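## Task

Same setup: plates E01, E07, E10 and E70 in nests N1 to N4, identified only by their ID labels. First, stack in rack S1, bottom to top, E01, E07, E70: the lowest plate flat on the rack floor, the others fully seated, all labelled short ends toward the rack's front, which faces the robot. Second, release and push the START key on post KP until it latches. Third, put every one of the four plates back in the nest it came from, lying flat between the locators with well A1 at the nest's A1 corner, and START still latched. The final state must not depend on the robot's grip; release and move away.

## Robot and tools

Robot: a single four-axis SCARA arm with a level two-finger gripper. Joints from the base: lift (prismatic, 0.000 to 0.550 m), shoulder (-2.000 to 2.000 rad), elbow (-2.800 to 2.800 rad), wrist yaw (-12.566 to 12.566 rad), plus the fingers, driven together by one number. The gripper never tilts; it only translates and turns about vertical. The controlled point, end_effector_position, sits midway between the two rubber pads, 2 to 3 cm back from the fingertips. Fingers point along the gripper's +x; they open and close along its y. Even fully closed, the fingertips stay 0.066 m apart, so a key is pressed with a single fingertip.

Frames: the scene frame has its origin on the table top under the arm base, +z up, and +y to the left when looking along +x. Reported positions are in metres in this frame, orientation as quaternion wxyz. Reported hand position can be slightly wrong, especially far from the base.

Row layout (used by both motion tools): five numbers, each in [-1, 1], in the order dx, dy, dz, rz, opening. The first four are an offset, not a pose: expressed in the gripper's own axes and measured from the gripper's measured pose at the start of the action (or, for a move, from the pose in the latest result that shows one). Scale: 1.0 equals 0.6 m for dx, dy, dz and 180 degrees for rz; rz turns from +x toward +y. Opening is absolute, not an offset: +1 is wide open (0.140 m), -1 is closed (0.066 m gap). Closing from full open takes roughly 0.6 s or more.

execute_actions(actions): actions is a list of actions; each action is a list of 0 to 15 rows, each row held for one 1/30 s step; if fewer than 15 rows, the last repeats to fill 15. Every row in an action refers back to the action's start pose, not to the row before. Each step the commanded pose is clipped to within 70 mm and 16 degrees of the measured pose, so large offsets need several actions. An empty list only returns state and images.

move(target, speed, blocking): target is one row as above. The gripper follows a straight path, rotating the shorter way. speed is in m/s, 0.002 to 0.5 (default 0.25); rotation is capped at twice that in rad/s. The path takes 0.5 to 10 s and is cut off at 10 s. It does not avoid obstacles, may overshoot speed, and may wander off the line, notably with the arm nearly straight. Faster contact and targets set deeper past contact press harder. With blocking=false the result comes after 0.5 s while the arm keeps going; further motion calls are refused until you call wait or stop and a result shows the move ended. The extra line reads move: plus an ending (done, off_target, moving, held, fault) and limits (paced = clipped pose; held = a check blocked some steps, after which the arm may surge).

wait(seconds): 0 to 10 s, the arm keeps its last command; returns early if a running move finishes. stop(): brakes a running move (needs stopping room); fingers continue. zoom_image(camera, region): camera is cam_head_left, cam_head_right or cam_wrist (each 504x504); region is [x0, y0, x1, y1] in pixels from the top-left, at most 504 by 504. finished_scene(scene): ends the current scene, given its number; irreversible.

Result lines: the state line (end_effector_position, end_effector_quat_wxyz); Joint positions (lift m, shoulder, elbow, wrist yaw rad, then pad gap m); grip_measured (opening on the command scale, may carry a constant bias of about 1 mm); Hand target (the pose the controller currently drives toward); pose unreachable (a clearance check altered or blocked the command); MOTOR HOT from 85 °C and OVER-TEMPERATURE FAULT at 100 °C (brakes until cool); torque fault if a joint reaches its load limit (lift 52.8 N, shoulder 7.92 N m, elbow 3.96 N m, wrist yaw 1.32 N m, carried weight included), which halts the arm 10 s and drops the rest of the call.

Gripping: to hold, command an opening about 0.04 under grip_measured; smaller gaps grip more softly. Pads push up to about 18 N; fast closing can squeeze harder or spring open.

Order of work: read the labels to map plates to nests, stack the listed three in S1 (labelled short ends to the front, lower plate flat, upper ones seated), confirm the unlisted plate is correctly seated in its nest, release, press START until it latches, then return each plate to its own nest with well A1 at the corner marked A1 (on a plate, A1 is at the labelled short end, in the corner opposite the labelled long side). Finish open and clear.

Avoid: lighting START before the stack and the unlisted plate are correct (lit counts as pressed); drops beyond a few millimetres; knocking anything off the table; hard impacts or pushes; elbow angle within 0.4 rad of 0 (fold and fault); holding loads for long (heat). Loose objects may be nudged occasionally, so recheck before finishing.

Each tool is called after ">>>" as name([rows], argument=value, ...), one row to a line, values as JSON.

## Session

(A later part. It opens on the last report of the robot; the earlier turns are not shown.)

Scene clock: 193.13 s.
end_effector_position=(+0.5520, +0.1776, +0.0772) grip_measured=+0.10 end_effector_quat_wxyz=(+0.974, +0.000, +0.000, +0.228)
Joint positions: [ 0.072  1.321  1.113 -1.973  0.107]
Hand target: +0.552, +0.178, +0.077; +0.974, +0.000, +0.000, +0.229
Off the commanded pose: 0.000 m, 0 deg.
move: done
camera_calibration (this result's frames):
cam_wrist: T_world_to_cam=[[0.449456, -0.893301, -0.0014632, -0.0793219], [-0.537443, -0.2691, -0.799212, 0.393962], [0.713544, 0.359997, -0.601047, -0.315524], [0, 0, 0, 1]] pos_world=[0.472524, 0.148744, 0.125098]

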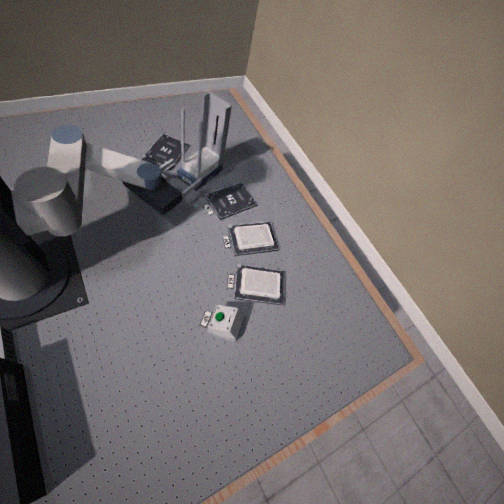

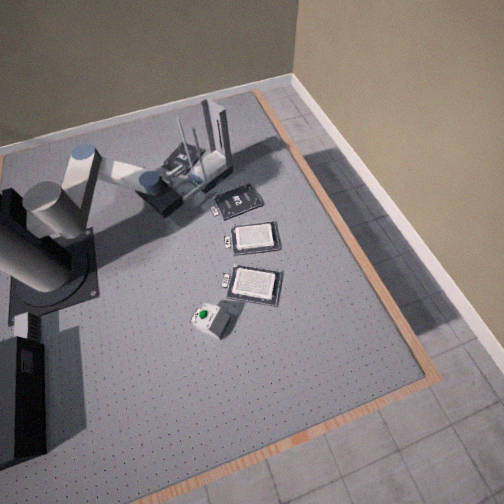

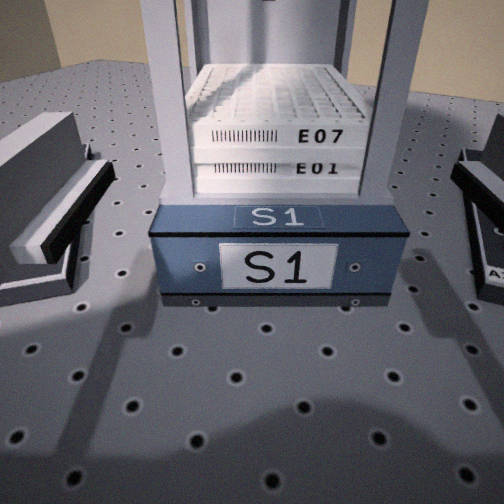

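>>> move(target=[-0.0889, -0.4832, -0.022, -0.2178, 0.1], speed=0.3)

>>> move(target=[0.1, 0, 0, 0, 0.1], speed=0.15)

Scene clock: 201.17 s.
end_effector_position=(+0.6332, -0.1057, +0.0640) grip_measured=+0.10 end_effector_quat_wxyz=(+0.994, +0.000, +0.000, -0.112)
Joint positions: [ 0.059  0.564  1.369 -2.157  0.107]
Hand target: +0.633, -0.106, +0.064; +0.994, +0.000, +0.000, -0.112
Off the commanded pose: 0.000 m, 0 deg.
move: done
camera_calibration (this result's frames):
cam_wrist: T_world_to_cam=[[-0.216356, -0.976313, -0.0014632, 0.0438638], [-0.586559, 0.131182, -0.799212, 0.424281], [0.780474, -0.172056, -0.601047, -0.378026], [0, 0, 0, 1]] pos_world=[0.553395, -0.0778749, 0.111944]

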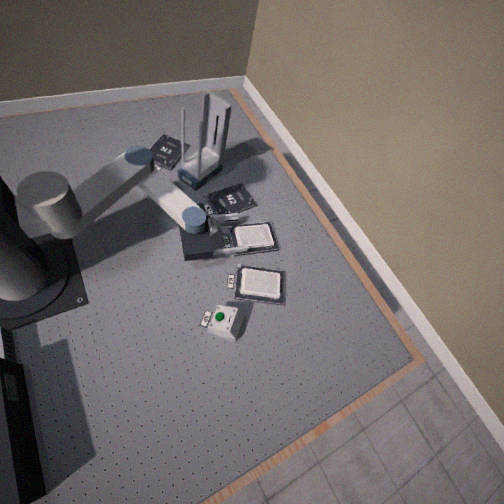

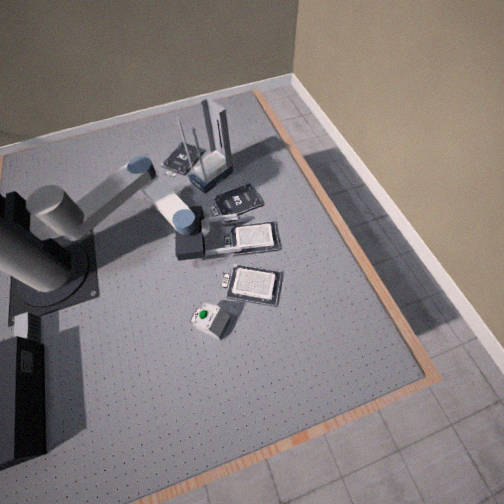

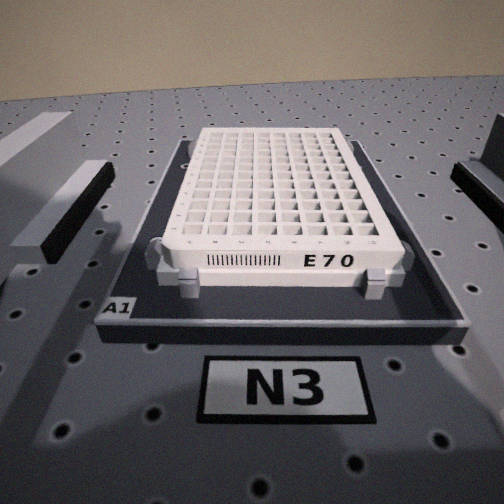

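Scene clock: 201.93 s.
end_effector_position=(+0.6918, -0.1190, +0.0640) grip_measured=+0.10 end_effector_quat_wxyz=(+0.994, +0.000, +0.000, -0.111)
Joint positions: [ 0.059  0.429  1.693 -2.345  0.107]
Hand target: +0.692, -0.119, +0.064; +0.994, +0.000, +0.000, -0.112
Off the commanded pose: 0.000 m, 0 deg.
move: done
camera_calibration (this result's frames):
cam_wrist: T_world_to_cam=[[-0.216073, -0.976376, -0.0014632, 0.0433844], [-0.586597, 0.131012, -0.799212, 0.460375], [0.780523, -0.17183, -0.601047, -0.426018], [0, 0, 0, 1]] pos_world=[0.611946, -0.0911577, 0.111944]

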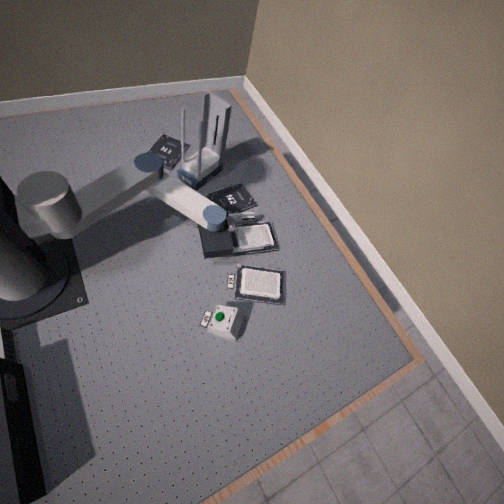

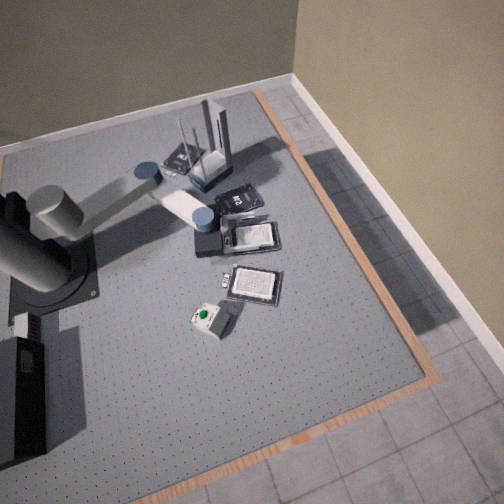

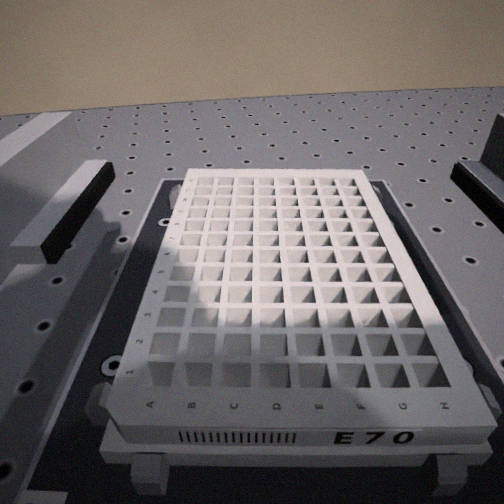

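>>> move(target=[0, 0, -0.0483, 0, 0.1], speed=0.06)

>>> zoom_image(camera="cam_wrist", region=[150, 70, 402, 150])

Scene clock: 204.30 s.
end_effector_position=(+0.6918, -0.1190, +0.0350) grip_measured=+0.10 end_effector_quat_wxyz=(+0.994, +0.000, +0.000, -0.111)
Joint positions: [ 0.03   0.429  1.693 -2.345  0.107]
Hand target: +0.692, -0.119, +0.035; +0.994, +0.000, +0.000, -0.111
Off the commanded pose: 0.000 m, 0 deg.
move: done
camera_calibration (this result's frames):
cam_wrist: T_world_to_cam=[[-0.216093, -0.976372, -0.0014632, 0.0433506], [-0.586594, 0.131024, -0.799212, 0.437158], [0.78052, -0.171846, -0.601047, -0.443474], [0, 0, 0, 1]] pos_world=[0.611942, -0.0911612, 0.082897]

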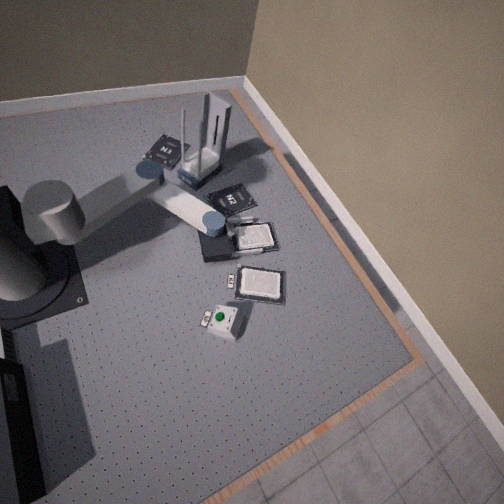

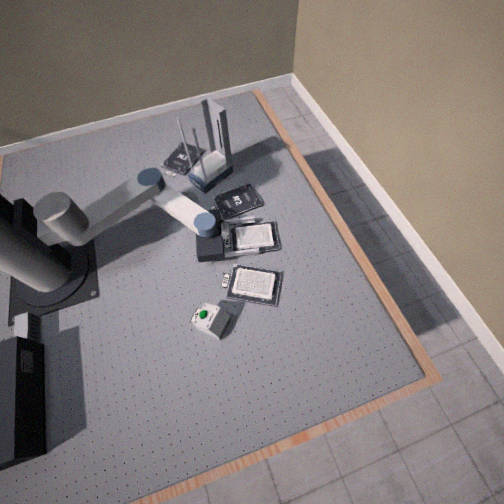

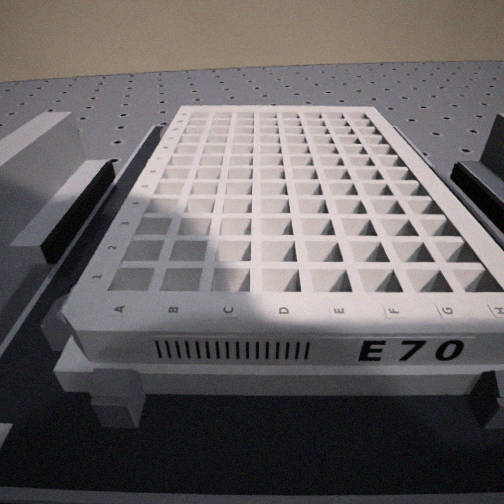

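Region (150, 70, 402, 150) of cam_wrist's 504x504 image, scaled by 2.000, with more detail than that image has; it fills the top 160 rows of this view, and the rest is white.

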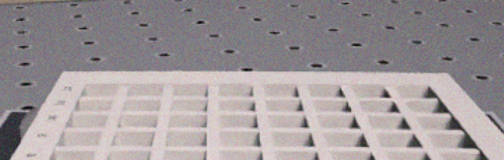

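>>> move(target=[-0.0005, -0.0005, 0, -0.0016, 0.1], speed=0.01)

>>> zoom_image(camera="cam_wrist", region=[150, 70, 402, 150])

>>> move(target=[0, 0, 0, 0, -0.62], speed=0.01)

Scene clock: 209.10 s.
end_effector_position=(+0.6914, -0.1192, +0.0350) grip_measured=+0.10 end_effector_quat_wxyz=(+0.994, +0.000, +0.000, -0.114)
Joint positions: [ 0.03   0.431  1.691 -2.35   0.107]
Hand target: +0.691, -0.119, +0.035; +0.993, +0.000, +0.000, -0.114
Off the commanded pose: 0.000 m, 0 deg.
move: done
camera_calibration (this result's frames):
cam_wrist: T_world_to_cam=[[-0.220722, -0.975336, -0.0014632, 0.0463837], [-0.585966, 0.133805, -0.799212, 0.436893], [0.779696, -0.175547, -0.601047, -0.443127], [0, 0, 0, 1]] pos_world=[0.611747, -0.0910086, 0.082898]

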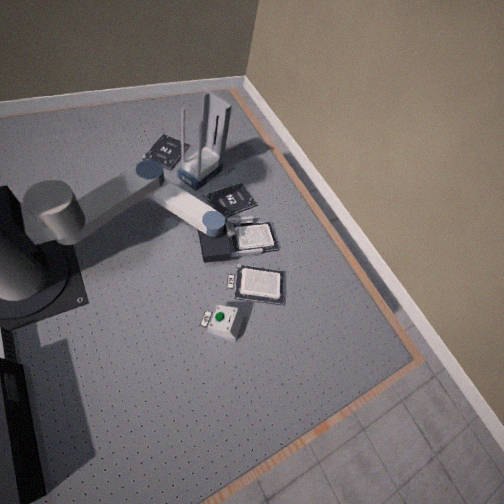

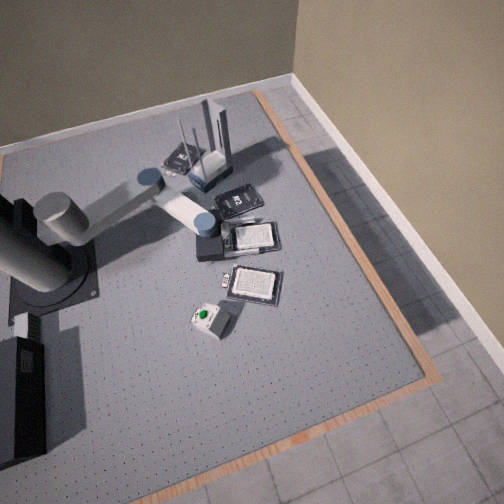

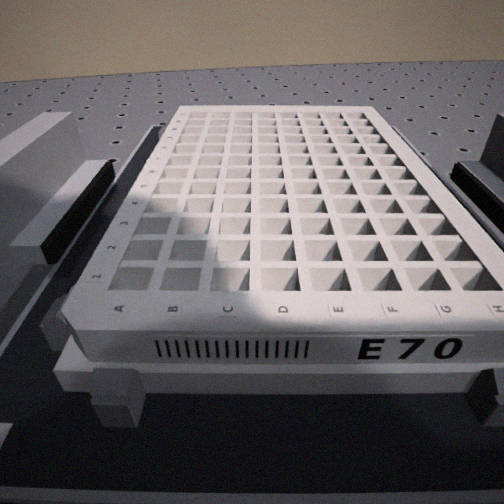

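Region (150, 70, 402, 150) of cam_wrist's 504x504 image, scaled by 2.000, with more detail than that image has; it fills the top 160 rows of this view, and the rest is white.

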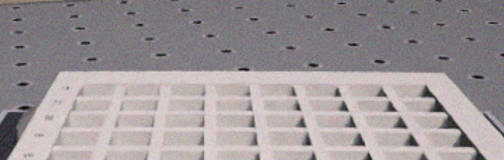

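Scene clock: 209.60 s.
end_effector_position=(+0.6914, -0.1192, +0.0350) grip_measured=-0.56 end_effector_quat_wxyz=(+0.994, +0.000, +0.000, -0.114)
Joint positions: [ 0.03   0.431  1.691 -2.35   0.082]
Hand target: +0.691, -0.119, +0.035; +0.994, +0.000, +0.000, -0.114
Off the commanded pose: 0.000 m, 0 deg.
move: done
camera_calibration (this result's frames):
cam_wrist: T_world_to_cam=[[-0.220742, -0.975331, -0.0014632, 0.0463901], [-0.585963, 0.133817, -0.799212, 0.436893], [0.779692, -0.175562, -0.601047, -0.443127], [0, 0, 0, 1]] pos_world=[0.611746, -0.0910143, 0.082898]

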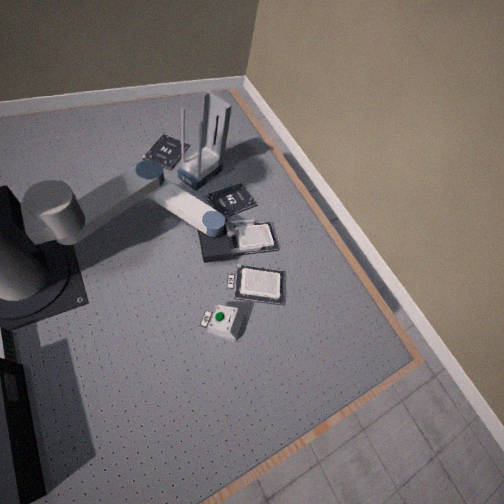

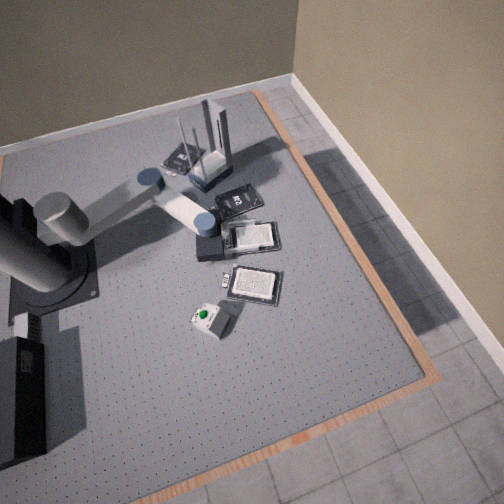

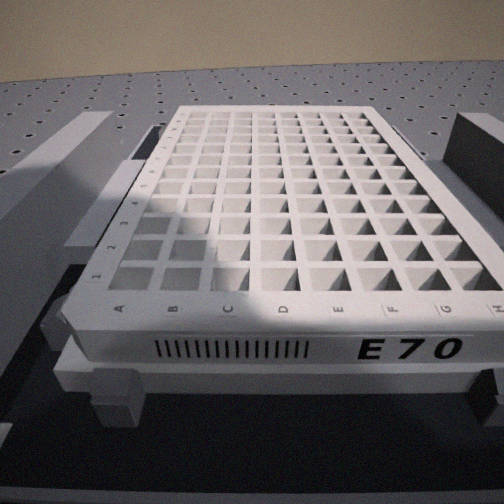

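>>> move(target=[0, 0, 0.5, 0, -0.62], speed=0.3)

Scene clock: 213.97 s.
end_effector_position=(+0.6914, -0.1192, +0.3351) grip_measured=-0.56 end_effector_quat_wxyz=(+0.994, +0.000, +0.000, -0.114)
Joint positions: [ 0.33   0.431  1.691 -2.35   0.082]
Hand target: +0.691, -0.119, +0.335; +0.994, +0.000, +0.000, -0.114
Off the commanded pose: 0.000 m, 0 deg.
move: done
camera_calibration (this result's frames):
cam_wrist: T_world_to_cam=[[-0.220702, -0.97534, -0.0014632, 0.0468093], [-0.585969, 0.133793, -0.799212, 0.676707], [0.7797, -0.175531, -0.601047, -0.262789], [0, 0, 0, 1]] pos_world=[0.611756, -0.0910114, 0.382952]

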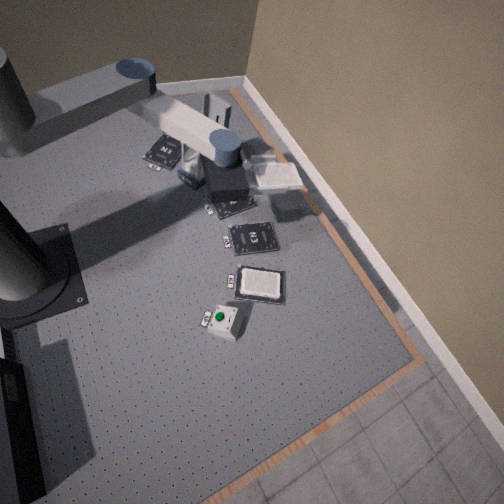

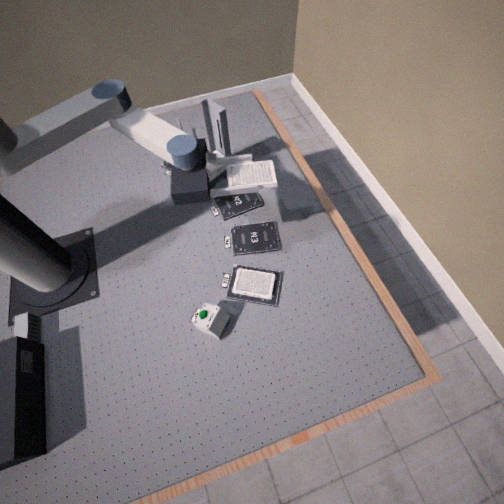

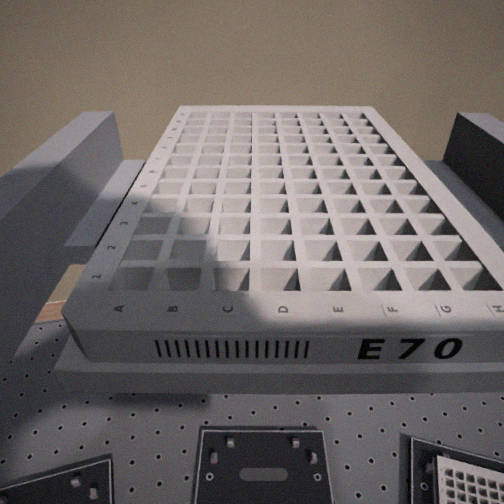

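>>> move(target=[-0.21091, 0.53461, 0, 0.21938, -0.62], speed=0.3)

Scene clock: 218.87 s.
end_effector_position=(+0.6405, +0.2219, +0.3351) grip_measured=-0.56 end_effector_quat_wxyz=(+0.973, +0.000, +0.000, +0.229)
Joint positions: [ 0.33   1.131  1.609 -2.278  0.082]
Hand target: +0.641, +0.222, +0.335; +0.974, +0.000, +0.000, +0.229
Off the commanded pose: 0.000 m, 0 deg.
move: done
camera_calibration (this result's frames):
cam_wrist: T_world_to_cam=[[0.450488, -0.892781, -0.0014632, -0.0798913], [-0.537132, -0.269721, -0.799212, 0.659459], [0.713127, 0.360821, -0.601047, -0.239549], [0, 0, 0, 1]] pos_world=[0.561035, 0.192979, 0.382951]

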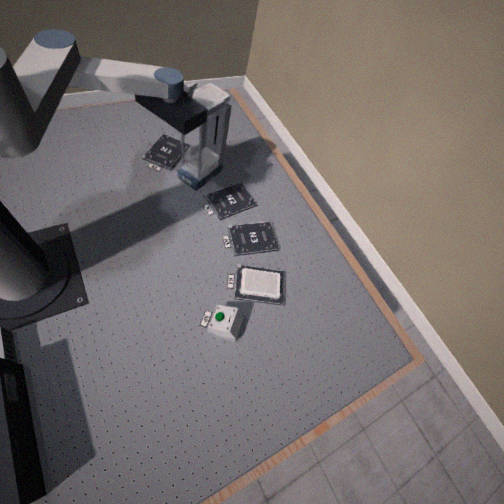

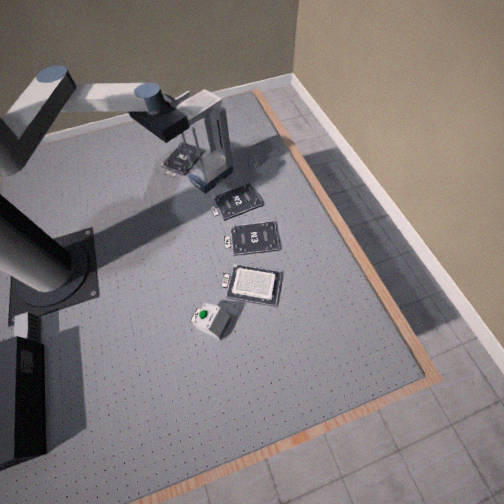

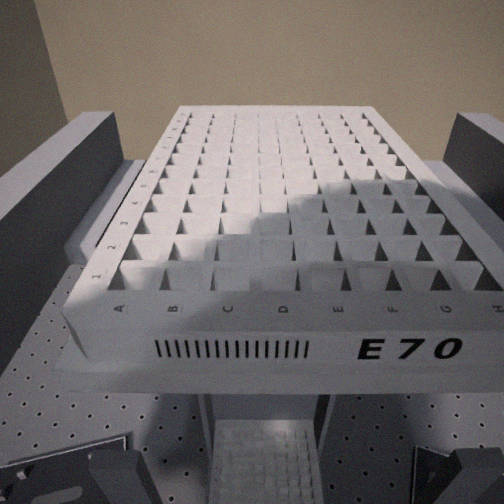

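>>> move(target=[0.0003, -0.0005, -0.3973, -0.0003, -0.62], speed=0.2)

>>> move(target=[0, 0, -0.0133, 0, -0.62], speed=0.01)

Scene clock: 223.63 s.
end_effector_position=(+0.6407, +0.2218, +0.0966) grip_measured=-0.56 end_effector_quat_wxyz=(+0.974, +0.000, +0.000, +0.229)
Joint positions: [ 0.092  1.13   1.61  -2.279  0.082]
Hand target: +0.641, +0.222, +0.097; +0.974, +0.000, +0.000, +0.228
Off the commanded pose: 0.000 m, 0 deg.
move: done
camera_calibration (this result's frames):
cam_wrist: T_world_to_cam=[[0.449909, -0.893073, -0.0014632, -0.0800235], [-0.537306, -0.269372, -0.799212, 0.469008], [0.713361, 0.360359, -0.601047, -0.383046], [0, 0, 0, 1]] pos_world=[0.561254, 0.192905, 0.144492]

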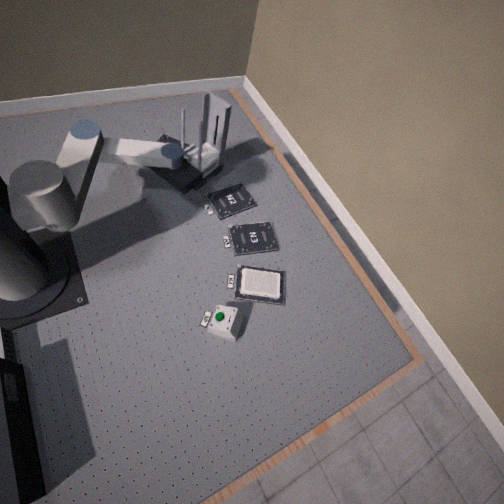

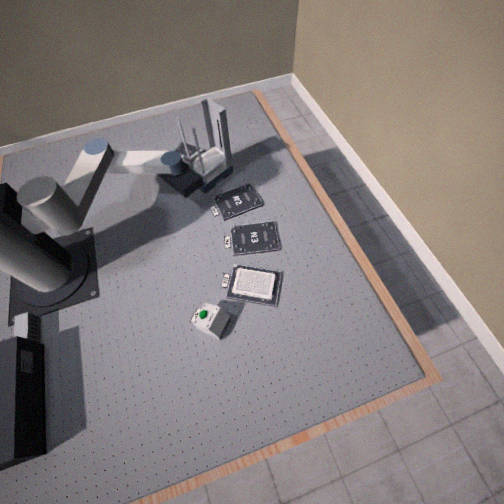

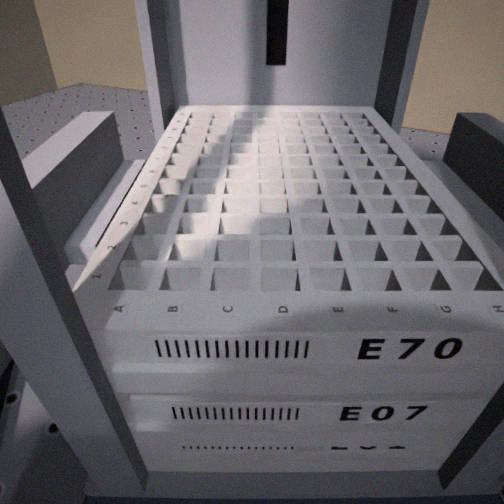

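Scene clock: 224.67 s.
end_effector_position=(+0.6407, +0.2218, +0.0895) grip_measured=-0.56 end_effector_quat_wxyz=(+0.974, +0.000, +0.000, +0.229)
Joint positions: [ 0.085  1.13   1.61  -2.279  0.082]
Hand target: +0.641, +0.222, +0.089; +0.974, +0.000, +0.000, +0.229
Off the commanded pose: 0.001 m, 0 deg.
move: done
camera_calibration (this result's frames):
cam_wrist: T_world_to_cam=[[0.449987, -0.893034, -0.0014632, -0.0800842], [-0.537283, -0.26942, -0.799212, 0.463334], [0.713329, 0.360421, -0.601047, -0.387265], [0, 0, 0, 1]] pos_world=[0.561225, 0.192892, 0.13742]

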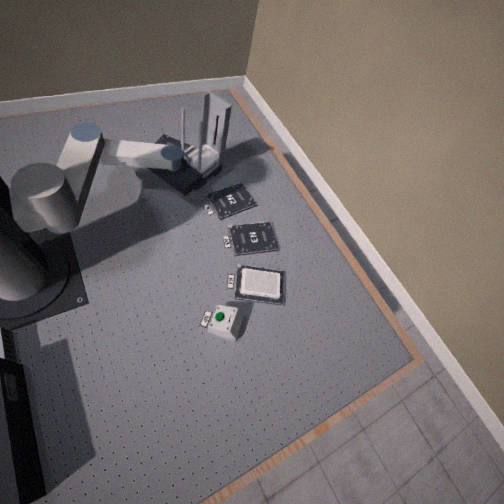

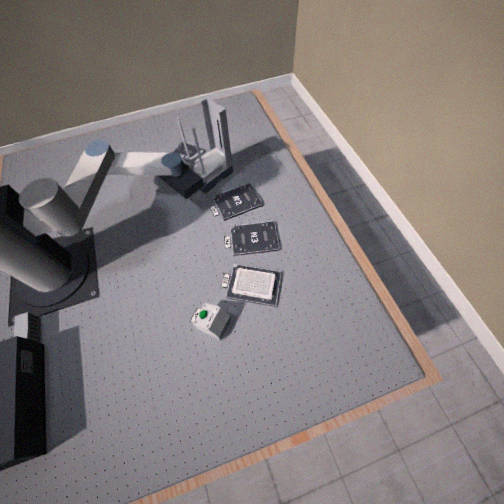

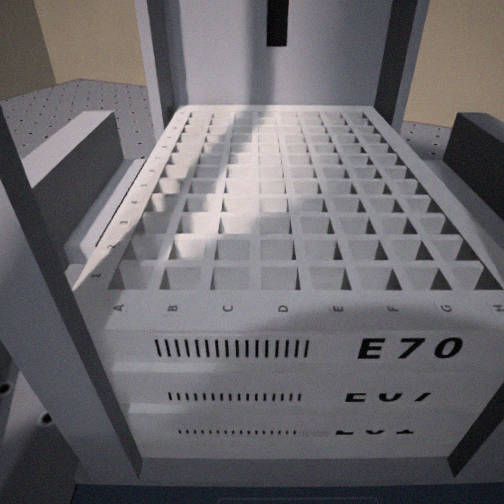

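Contact at 0.0895 (nested). Release and retreat.

>>> move(target=[0, 0, 0.001, 0, 0.1], speed=0.01)

>>> move(target=[-0.165, 0, 0, 0, 0.1], speed=0.15)

Scene clock: 227.37 s.
end_effector_position=(+0.6407, +0.2218, +0.0901) grip_measured=+0.10 end_effector_quat_wxyz=(+0.974, +0.000, +0.000, +0.229)
Joint positions: [ 0.085  1.13   1.61  -2.279  0.107]
Hand target: +0.641, +0.222, +0.090; +0.974, +0.000, +0.000, +0.229
Off the commanded pose: 0.000 m, 0 deg.
move: done
camera_calibration (this result's frames):
cam_wrist: T_world_to_cam=[[0.449991, -0.893032, -0.0014632, -0.0800843], [-0.537282, -0.269422, -0.799212, 0.463766], [0.713328, 0.360425, -0.601047, -0.386943], [0, 0, 0, 1]] pos_world=[0.561227, 0.192895, 0.137959]

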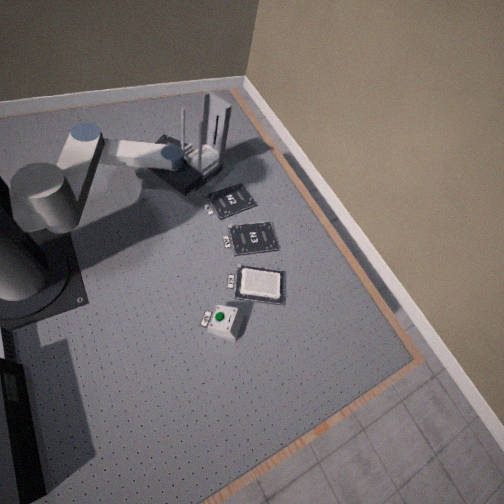

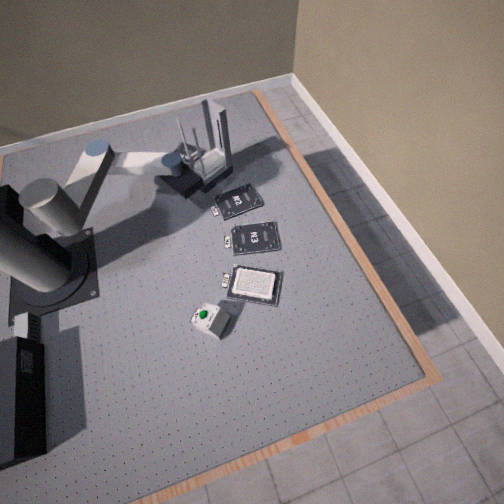

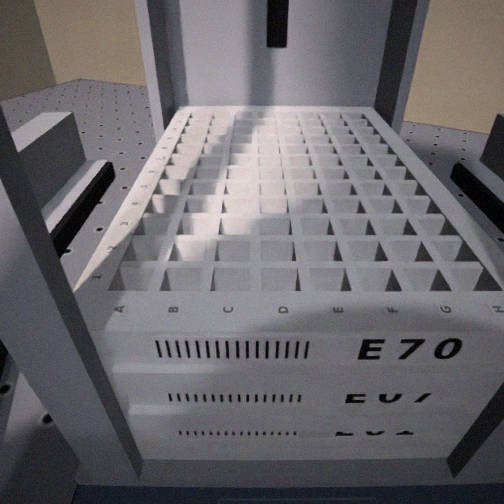

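Scene clock: 228.37 s.
end_effector_position=(+0.5520, +0.1776, +0.0901) grip_measured=+0.10 end_effector_quat_wxyz=(+0.974, +0.000, +0.000, +0.228)
Joint positions: [ 0.085  1.321  1.113 -1.973  0.107]
Hand target: +0.552, +0.178, +0.090; +0.974, +0.000, +0.000, +0.229
Off the commanded pose: 0.000 m, 0 deg.
move: done
camera_calibration (this result's frames):
cam_wrist: T_world_to_cam=[[0.449661, -0.893198, -0.0014632, -0.0794262], [-0.537381, -0.269224, -0.799212, 0.40424], [0.713461, 0.360161, -0.601047, -0.307793], [0, 0, 0, 1]] pos_world=[0.472544, 0.148743, 0.137959]

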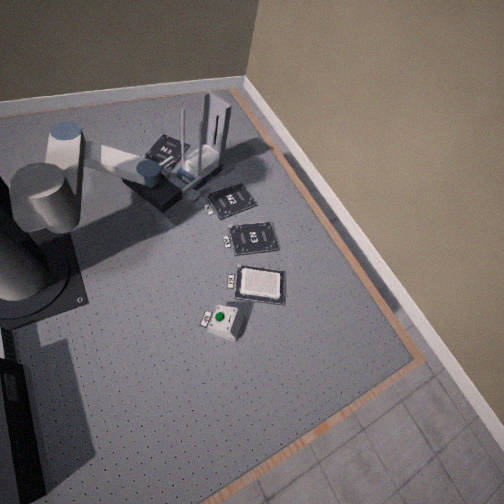

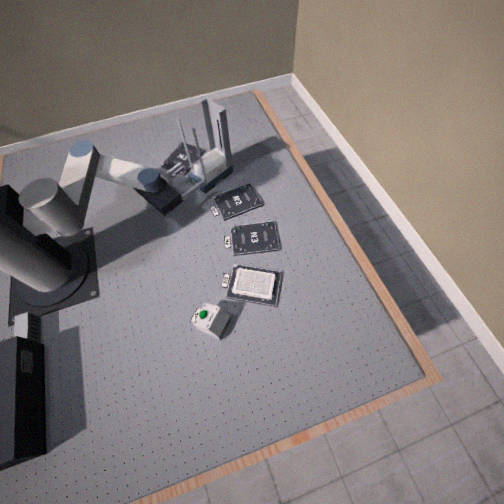

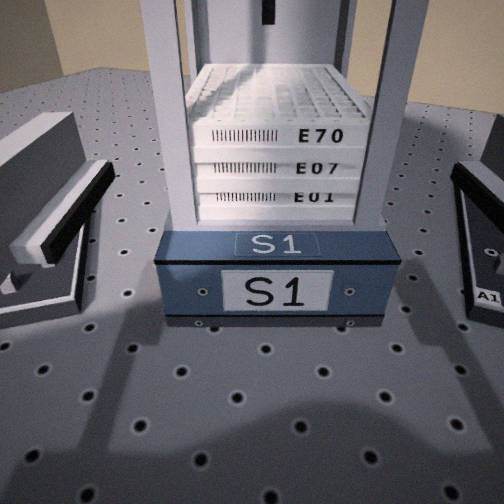

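>>> zoom_image(camera="cam_head_left", region=[180, 250, 306, 360])

>>> zoom_image(camera="cam_head_right", region=[170, 250, 296, 360])

Region (180, 250, 306, 360) of cam_head_left's 504x504 image, scaled by 4.000, with more detail than that image has; it fills the top 440 rows of this view, and the rest is white.

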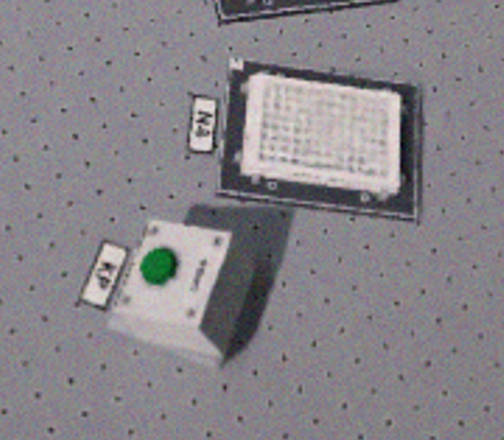

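Region (170, 250, 296, 360) of cam_head_right's 504x504 image, scaled by 4.000, with more detail than that image has; it fills the top 440 rows of this view, and the rest is white.

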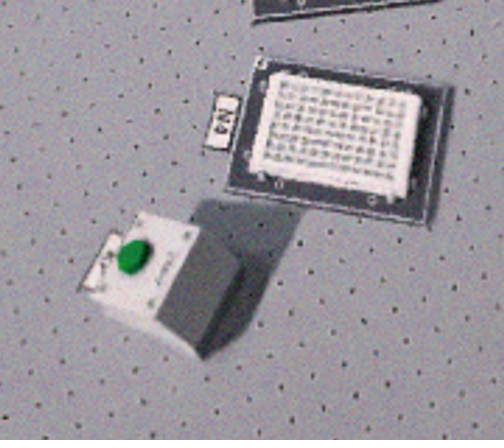

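>>> move(target=[-0.5758, -0.5799, 0.0667, -0.4356, 0.1], speed=0.35)

Scene clock: 245.20 s.
end_effector_position=(+0.3976, -0.2876, +0.1301) grip_measured=+0.10 end_effector_quat_wxyz=(+0.899, +0.000, +0.000, -0.438)
Joint positions: [ 0.125  0.055  0.877 -1.839  0.107]
Hand target: +0.398, -0.288, +0.130; +0.899, +0.000, +0.000, -0.438
Off the commanded pose: 0.000 m, 0 deg.
move: done
camera_calibration (this result's frames):
cam_wrist: T_world_to_cam=[[-0.784496, -0.620133, -0.0014632, 0.143778], [-0.371812, 0.472245, -0.799212, 0.375397], [0.496309, -0.626434, -0.601047, -0.203448], [0, 0, 0, 1]] pos_world=[0.353344, -0.215565, 0.17795]

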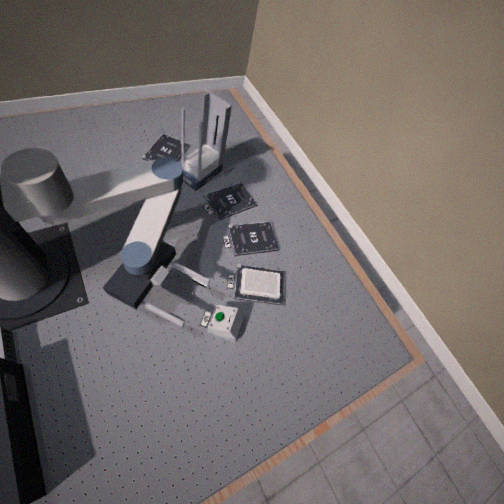

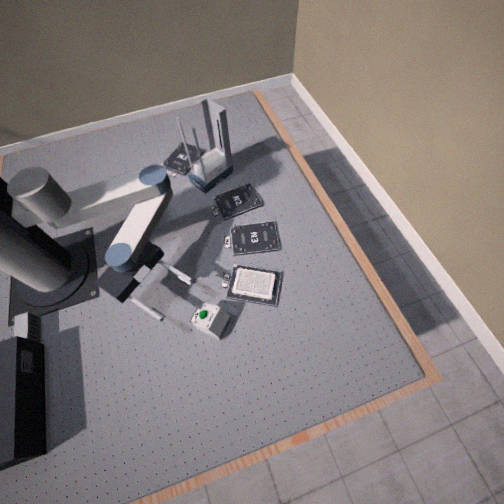

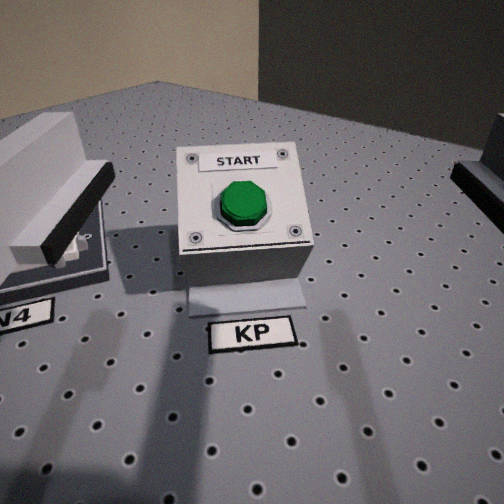

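>>> zoom_image(camera="cam_wrist", region=[150, 120, 350, 370])

Region (150, 120, 350, 370) of cam_wrist's 504x504 image, scaled by 2.016, with more detail than that image has; it fills the left 403 columns of this view, and the rest is white.

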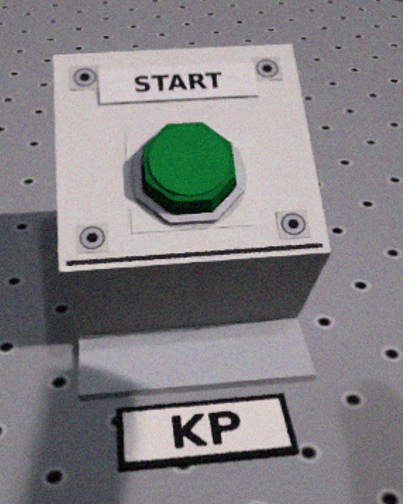

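>>> move(target=[0.094, 0.0013, -0.0463, 0.0394, 0.1], speed=0.15)

>>> zoom_image(camera="cam_wrist", region=[126, 100, 378, 352])

Scene clock: 263.90 s.
end_effector_position=(+0.4330, -0.3316, +0.1022) grip_measured=+0.10 end_effector_quat_wxyz=(+0.924, +0.000, +0.000, -0.382)
Joint positions: [ 0.097 -0.089  1.136 -1.83   0.107]
Hand target: +0.433, -0.332, +0.102; +0.924, +0.000, +0.000, -0.382
Off the commanded pose: 0.000 m, 0 deg.
move: done
camera_calibration (this result's frames):
cam_wrist: T_world_to_cam=[[-0.701731, -0.712441, -0.0014632, 0.0778047], [-0.427391, 0.422607, -0.799212, 0.394685], [0.57001, -0.560206, -0.601047, -0.275265], [0, 0, 0, 1]] pos_world=[0.380187, -0.265571, 0.150103]

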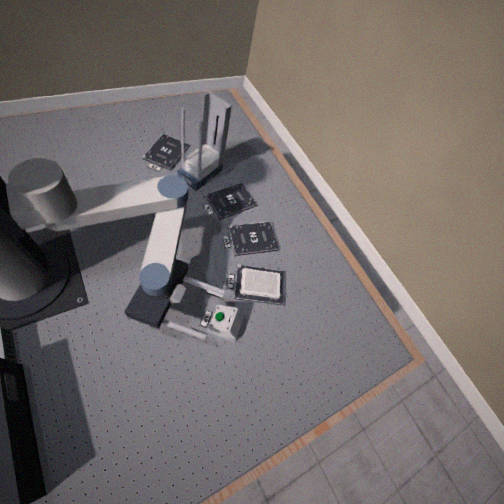

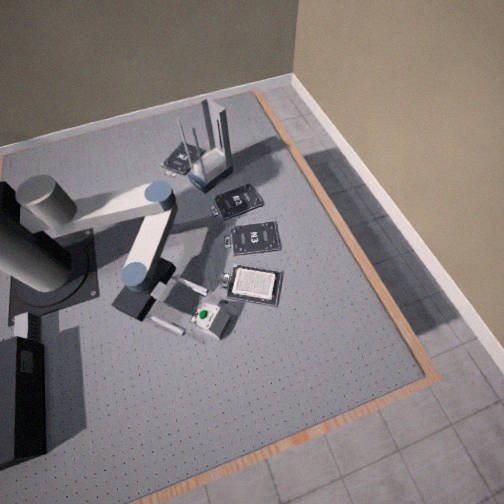

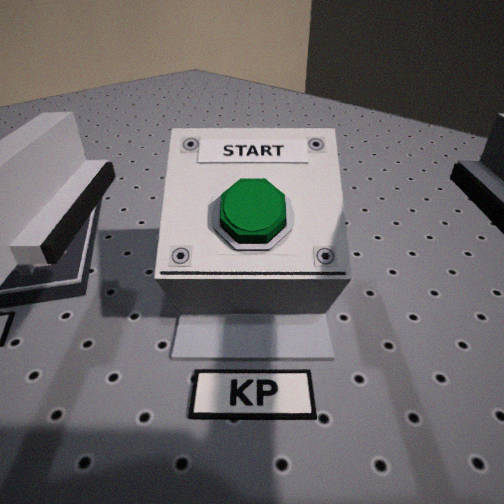

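Region (126, 100, 378, 352) of cam_wrist's 504x504 image, scaled by 2.000, with more detail than that image has.

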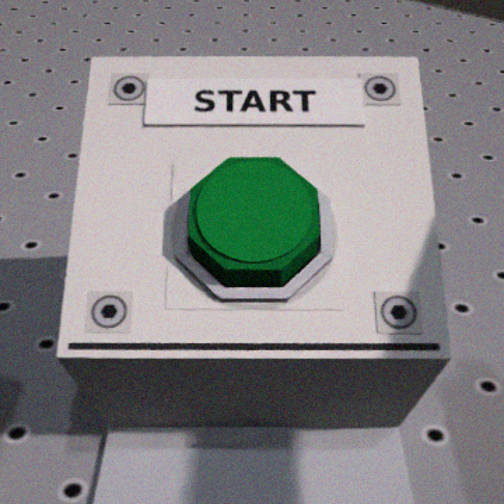

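>>> move(target=[0, -0.0878, 0, 0, 0.1], speed=0.1)

>>> zoom_image(camera="cam_head_left", region=[220, 250, 300, 320])

>>> zoom_image(camera="cam_head_right", region=[150, 90, 270, 210])

Scene clock: 289.50 s.
end_effector_position=(+0.3957, -0.3690, +0.1022) grip_measured=+0.10 end_effector_quat_wxyz=(+0.924, +0.000, +0.000, -0.382)
Joint positions: [ 0.097 -0.29   1.204 -1.697  0.107]
Hand target: +0.396, -0.369, +0.102; +0.924, +0.000, +0.000, -0.382
Off the commanded pose: 0.000 m, 0 deg.
move: done
camera_calibration (this result's frames):
cam_wrist: T_world_to_cam=[[-0.702193, -0.711985, -0.0014632, 0.0253454], [-0.427117, 0.422884, -0.799212, 0.394556], [0.569646, -0.560576, -0.601047, -0.274965], [0, 0, 0, 1]] pos_world=[0.342951, -0.302945, 0.150104]

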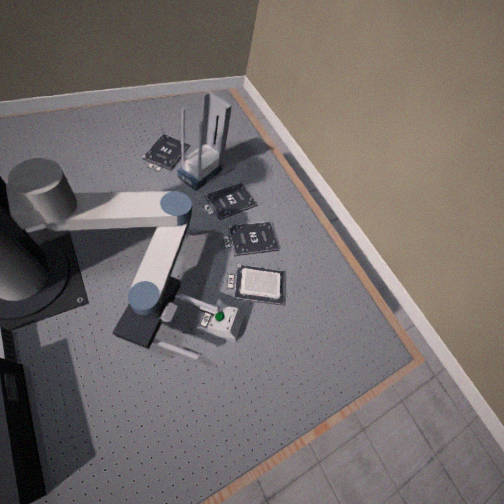

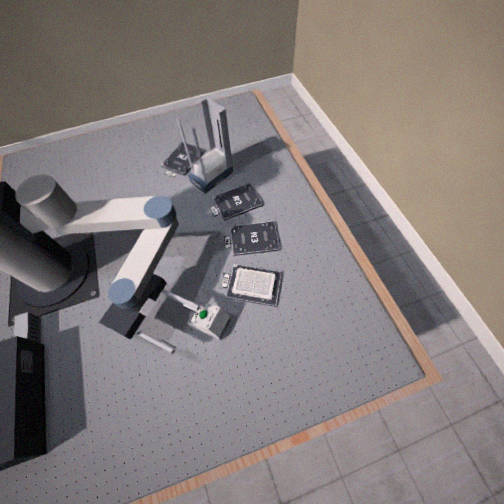

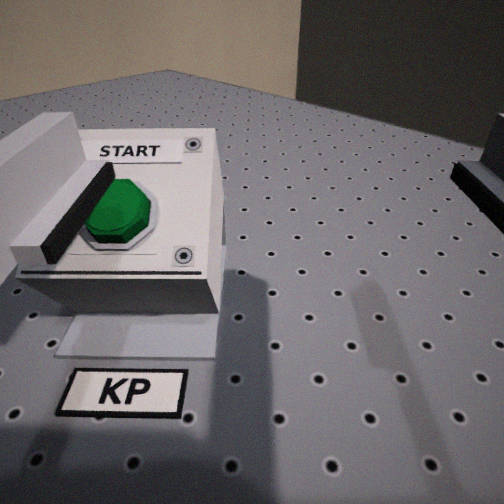

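Region (220, 250, 300, 320) of cam_head_left's 504x504 image, scaled by 6.300, with more detail than that image has; it fills the top 441 rows of this view, and the rest is white.

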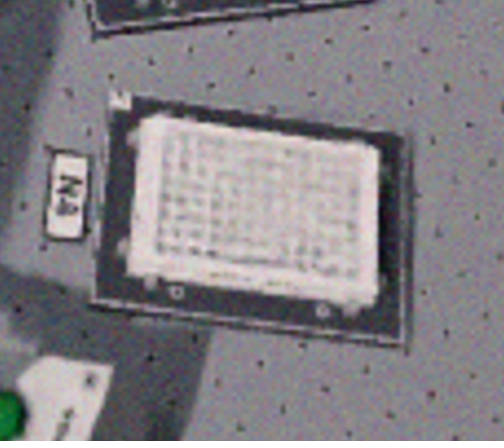

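Region (150, 90, 270, 210) of cam_head_right's 504x504 image, scaled by 4.200, with more detail than that image has.

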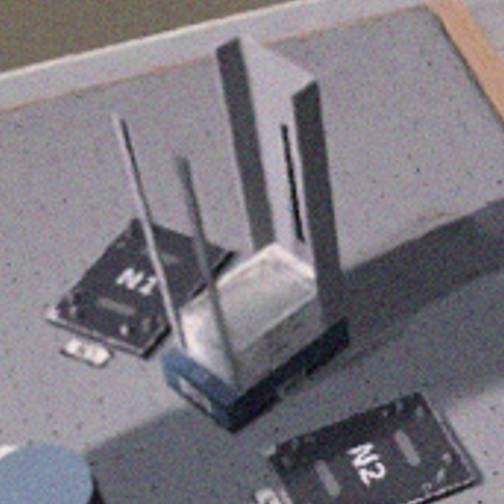

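>>> zoom_image(camera="cam_wrist", region=[40, 130, 208, 298])

Region (40, 130, 208, 298) of cam_wrist's 504x504 image, scaled by 3.000, with more detail than that image has.

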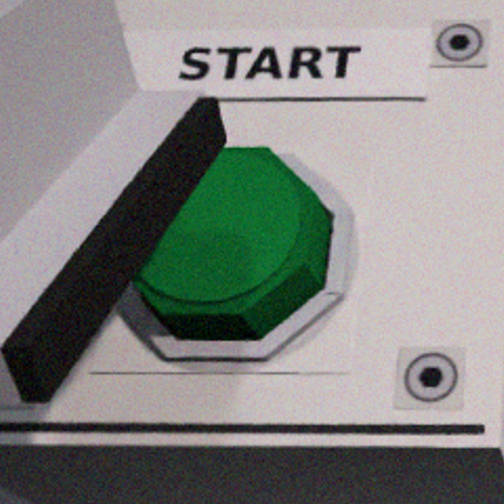

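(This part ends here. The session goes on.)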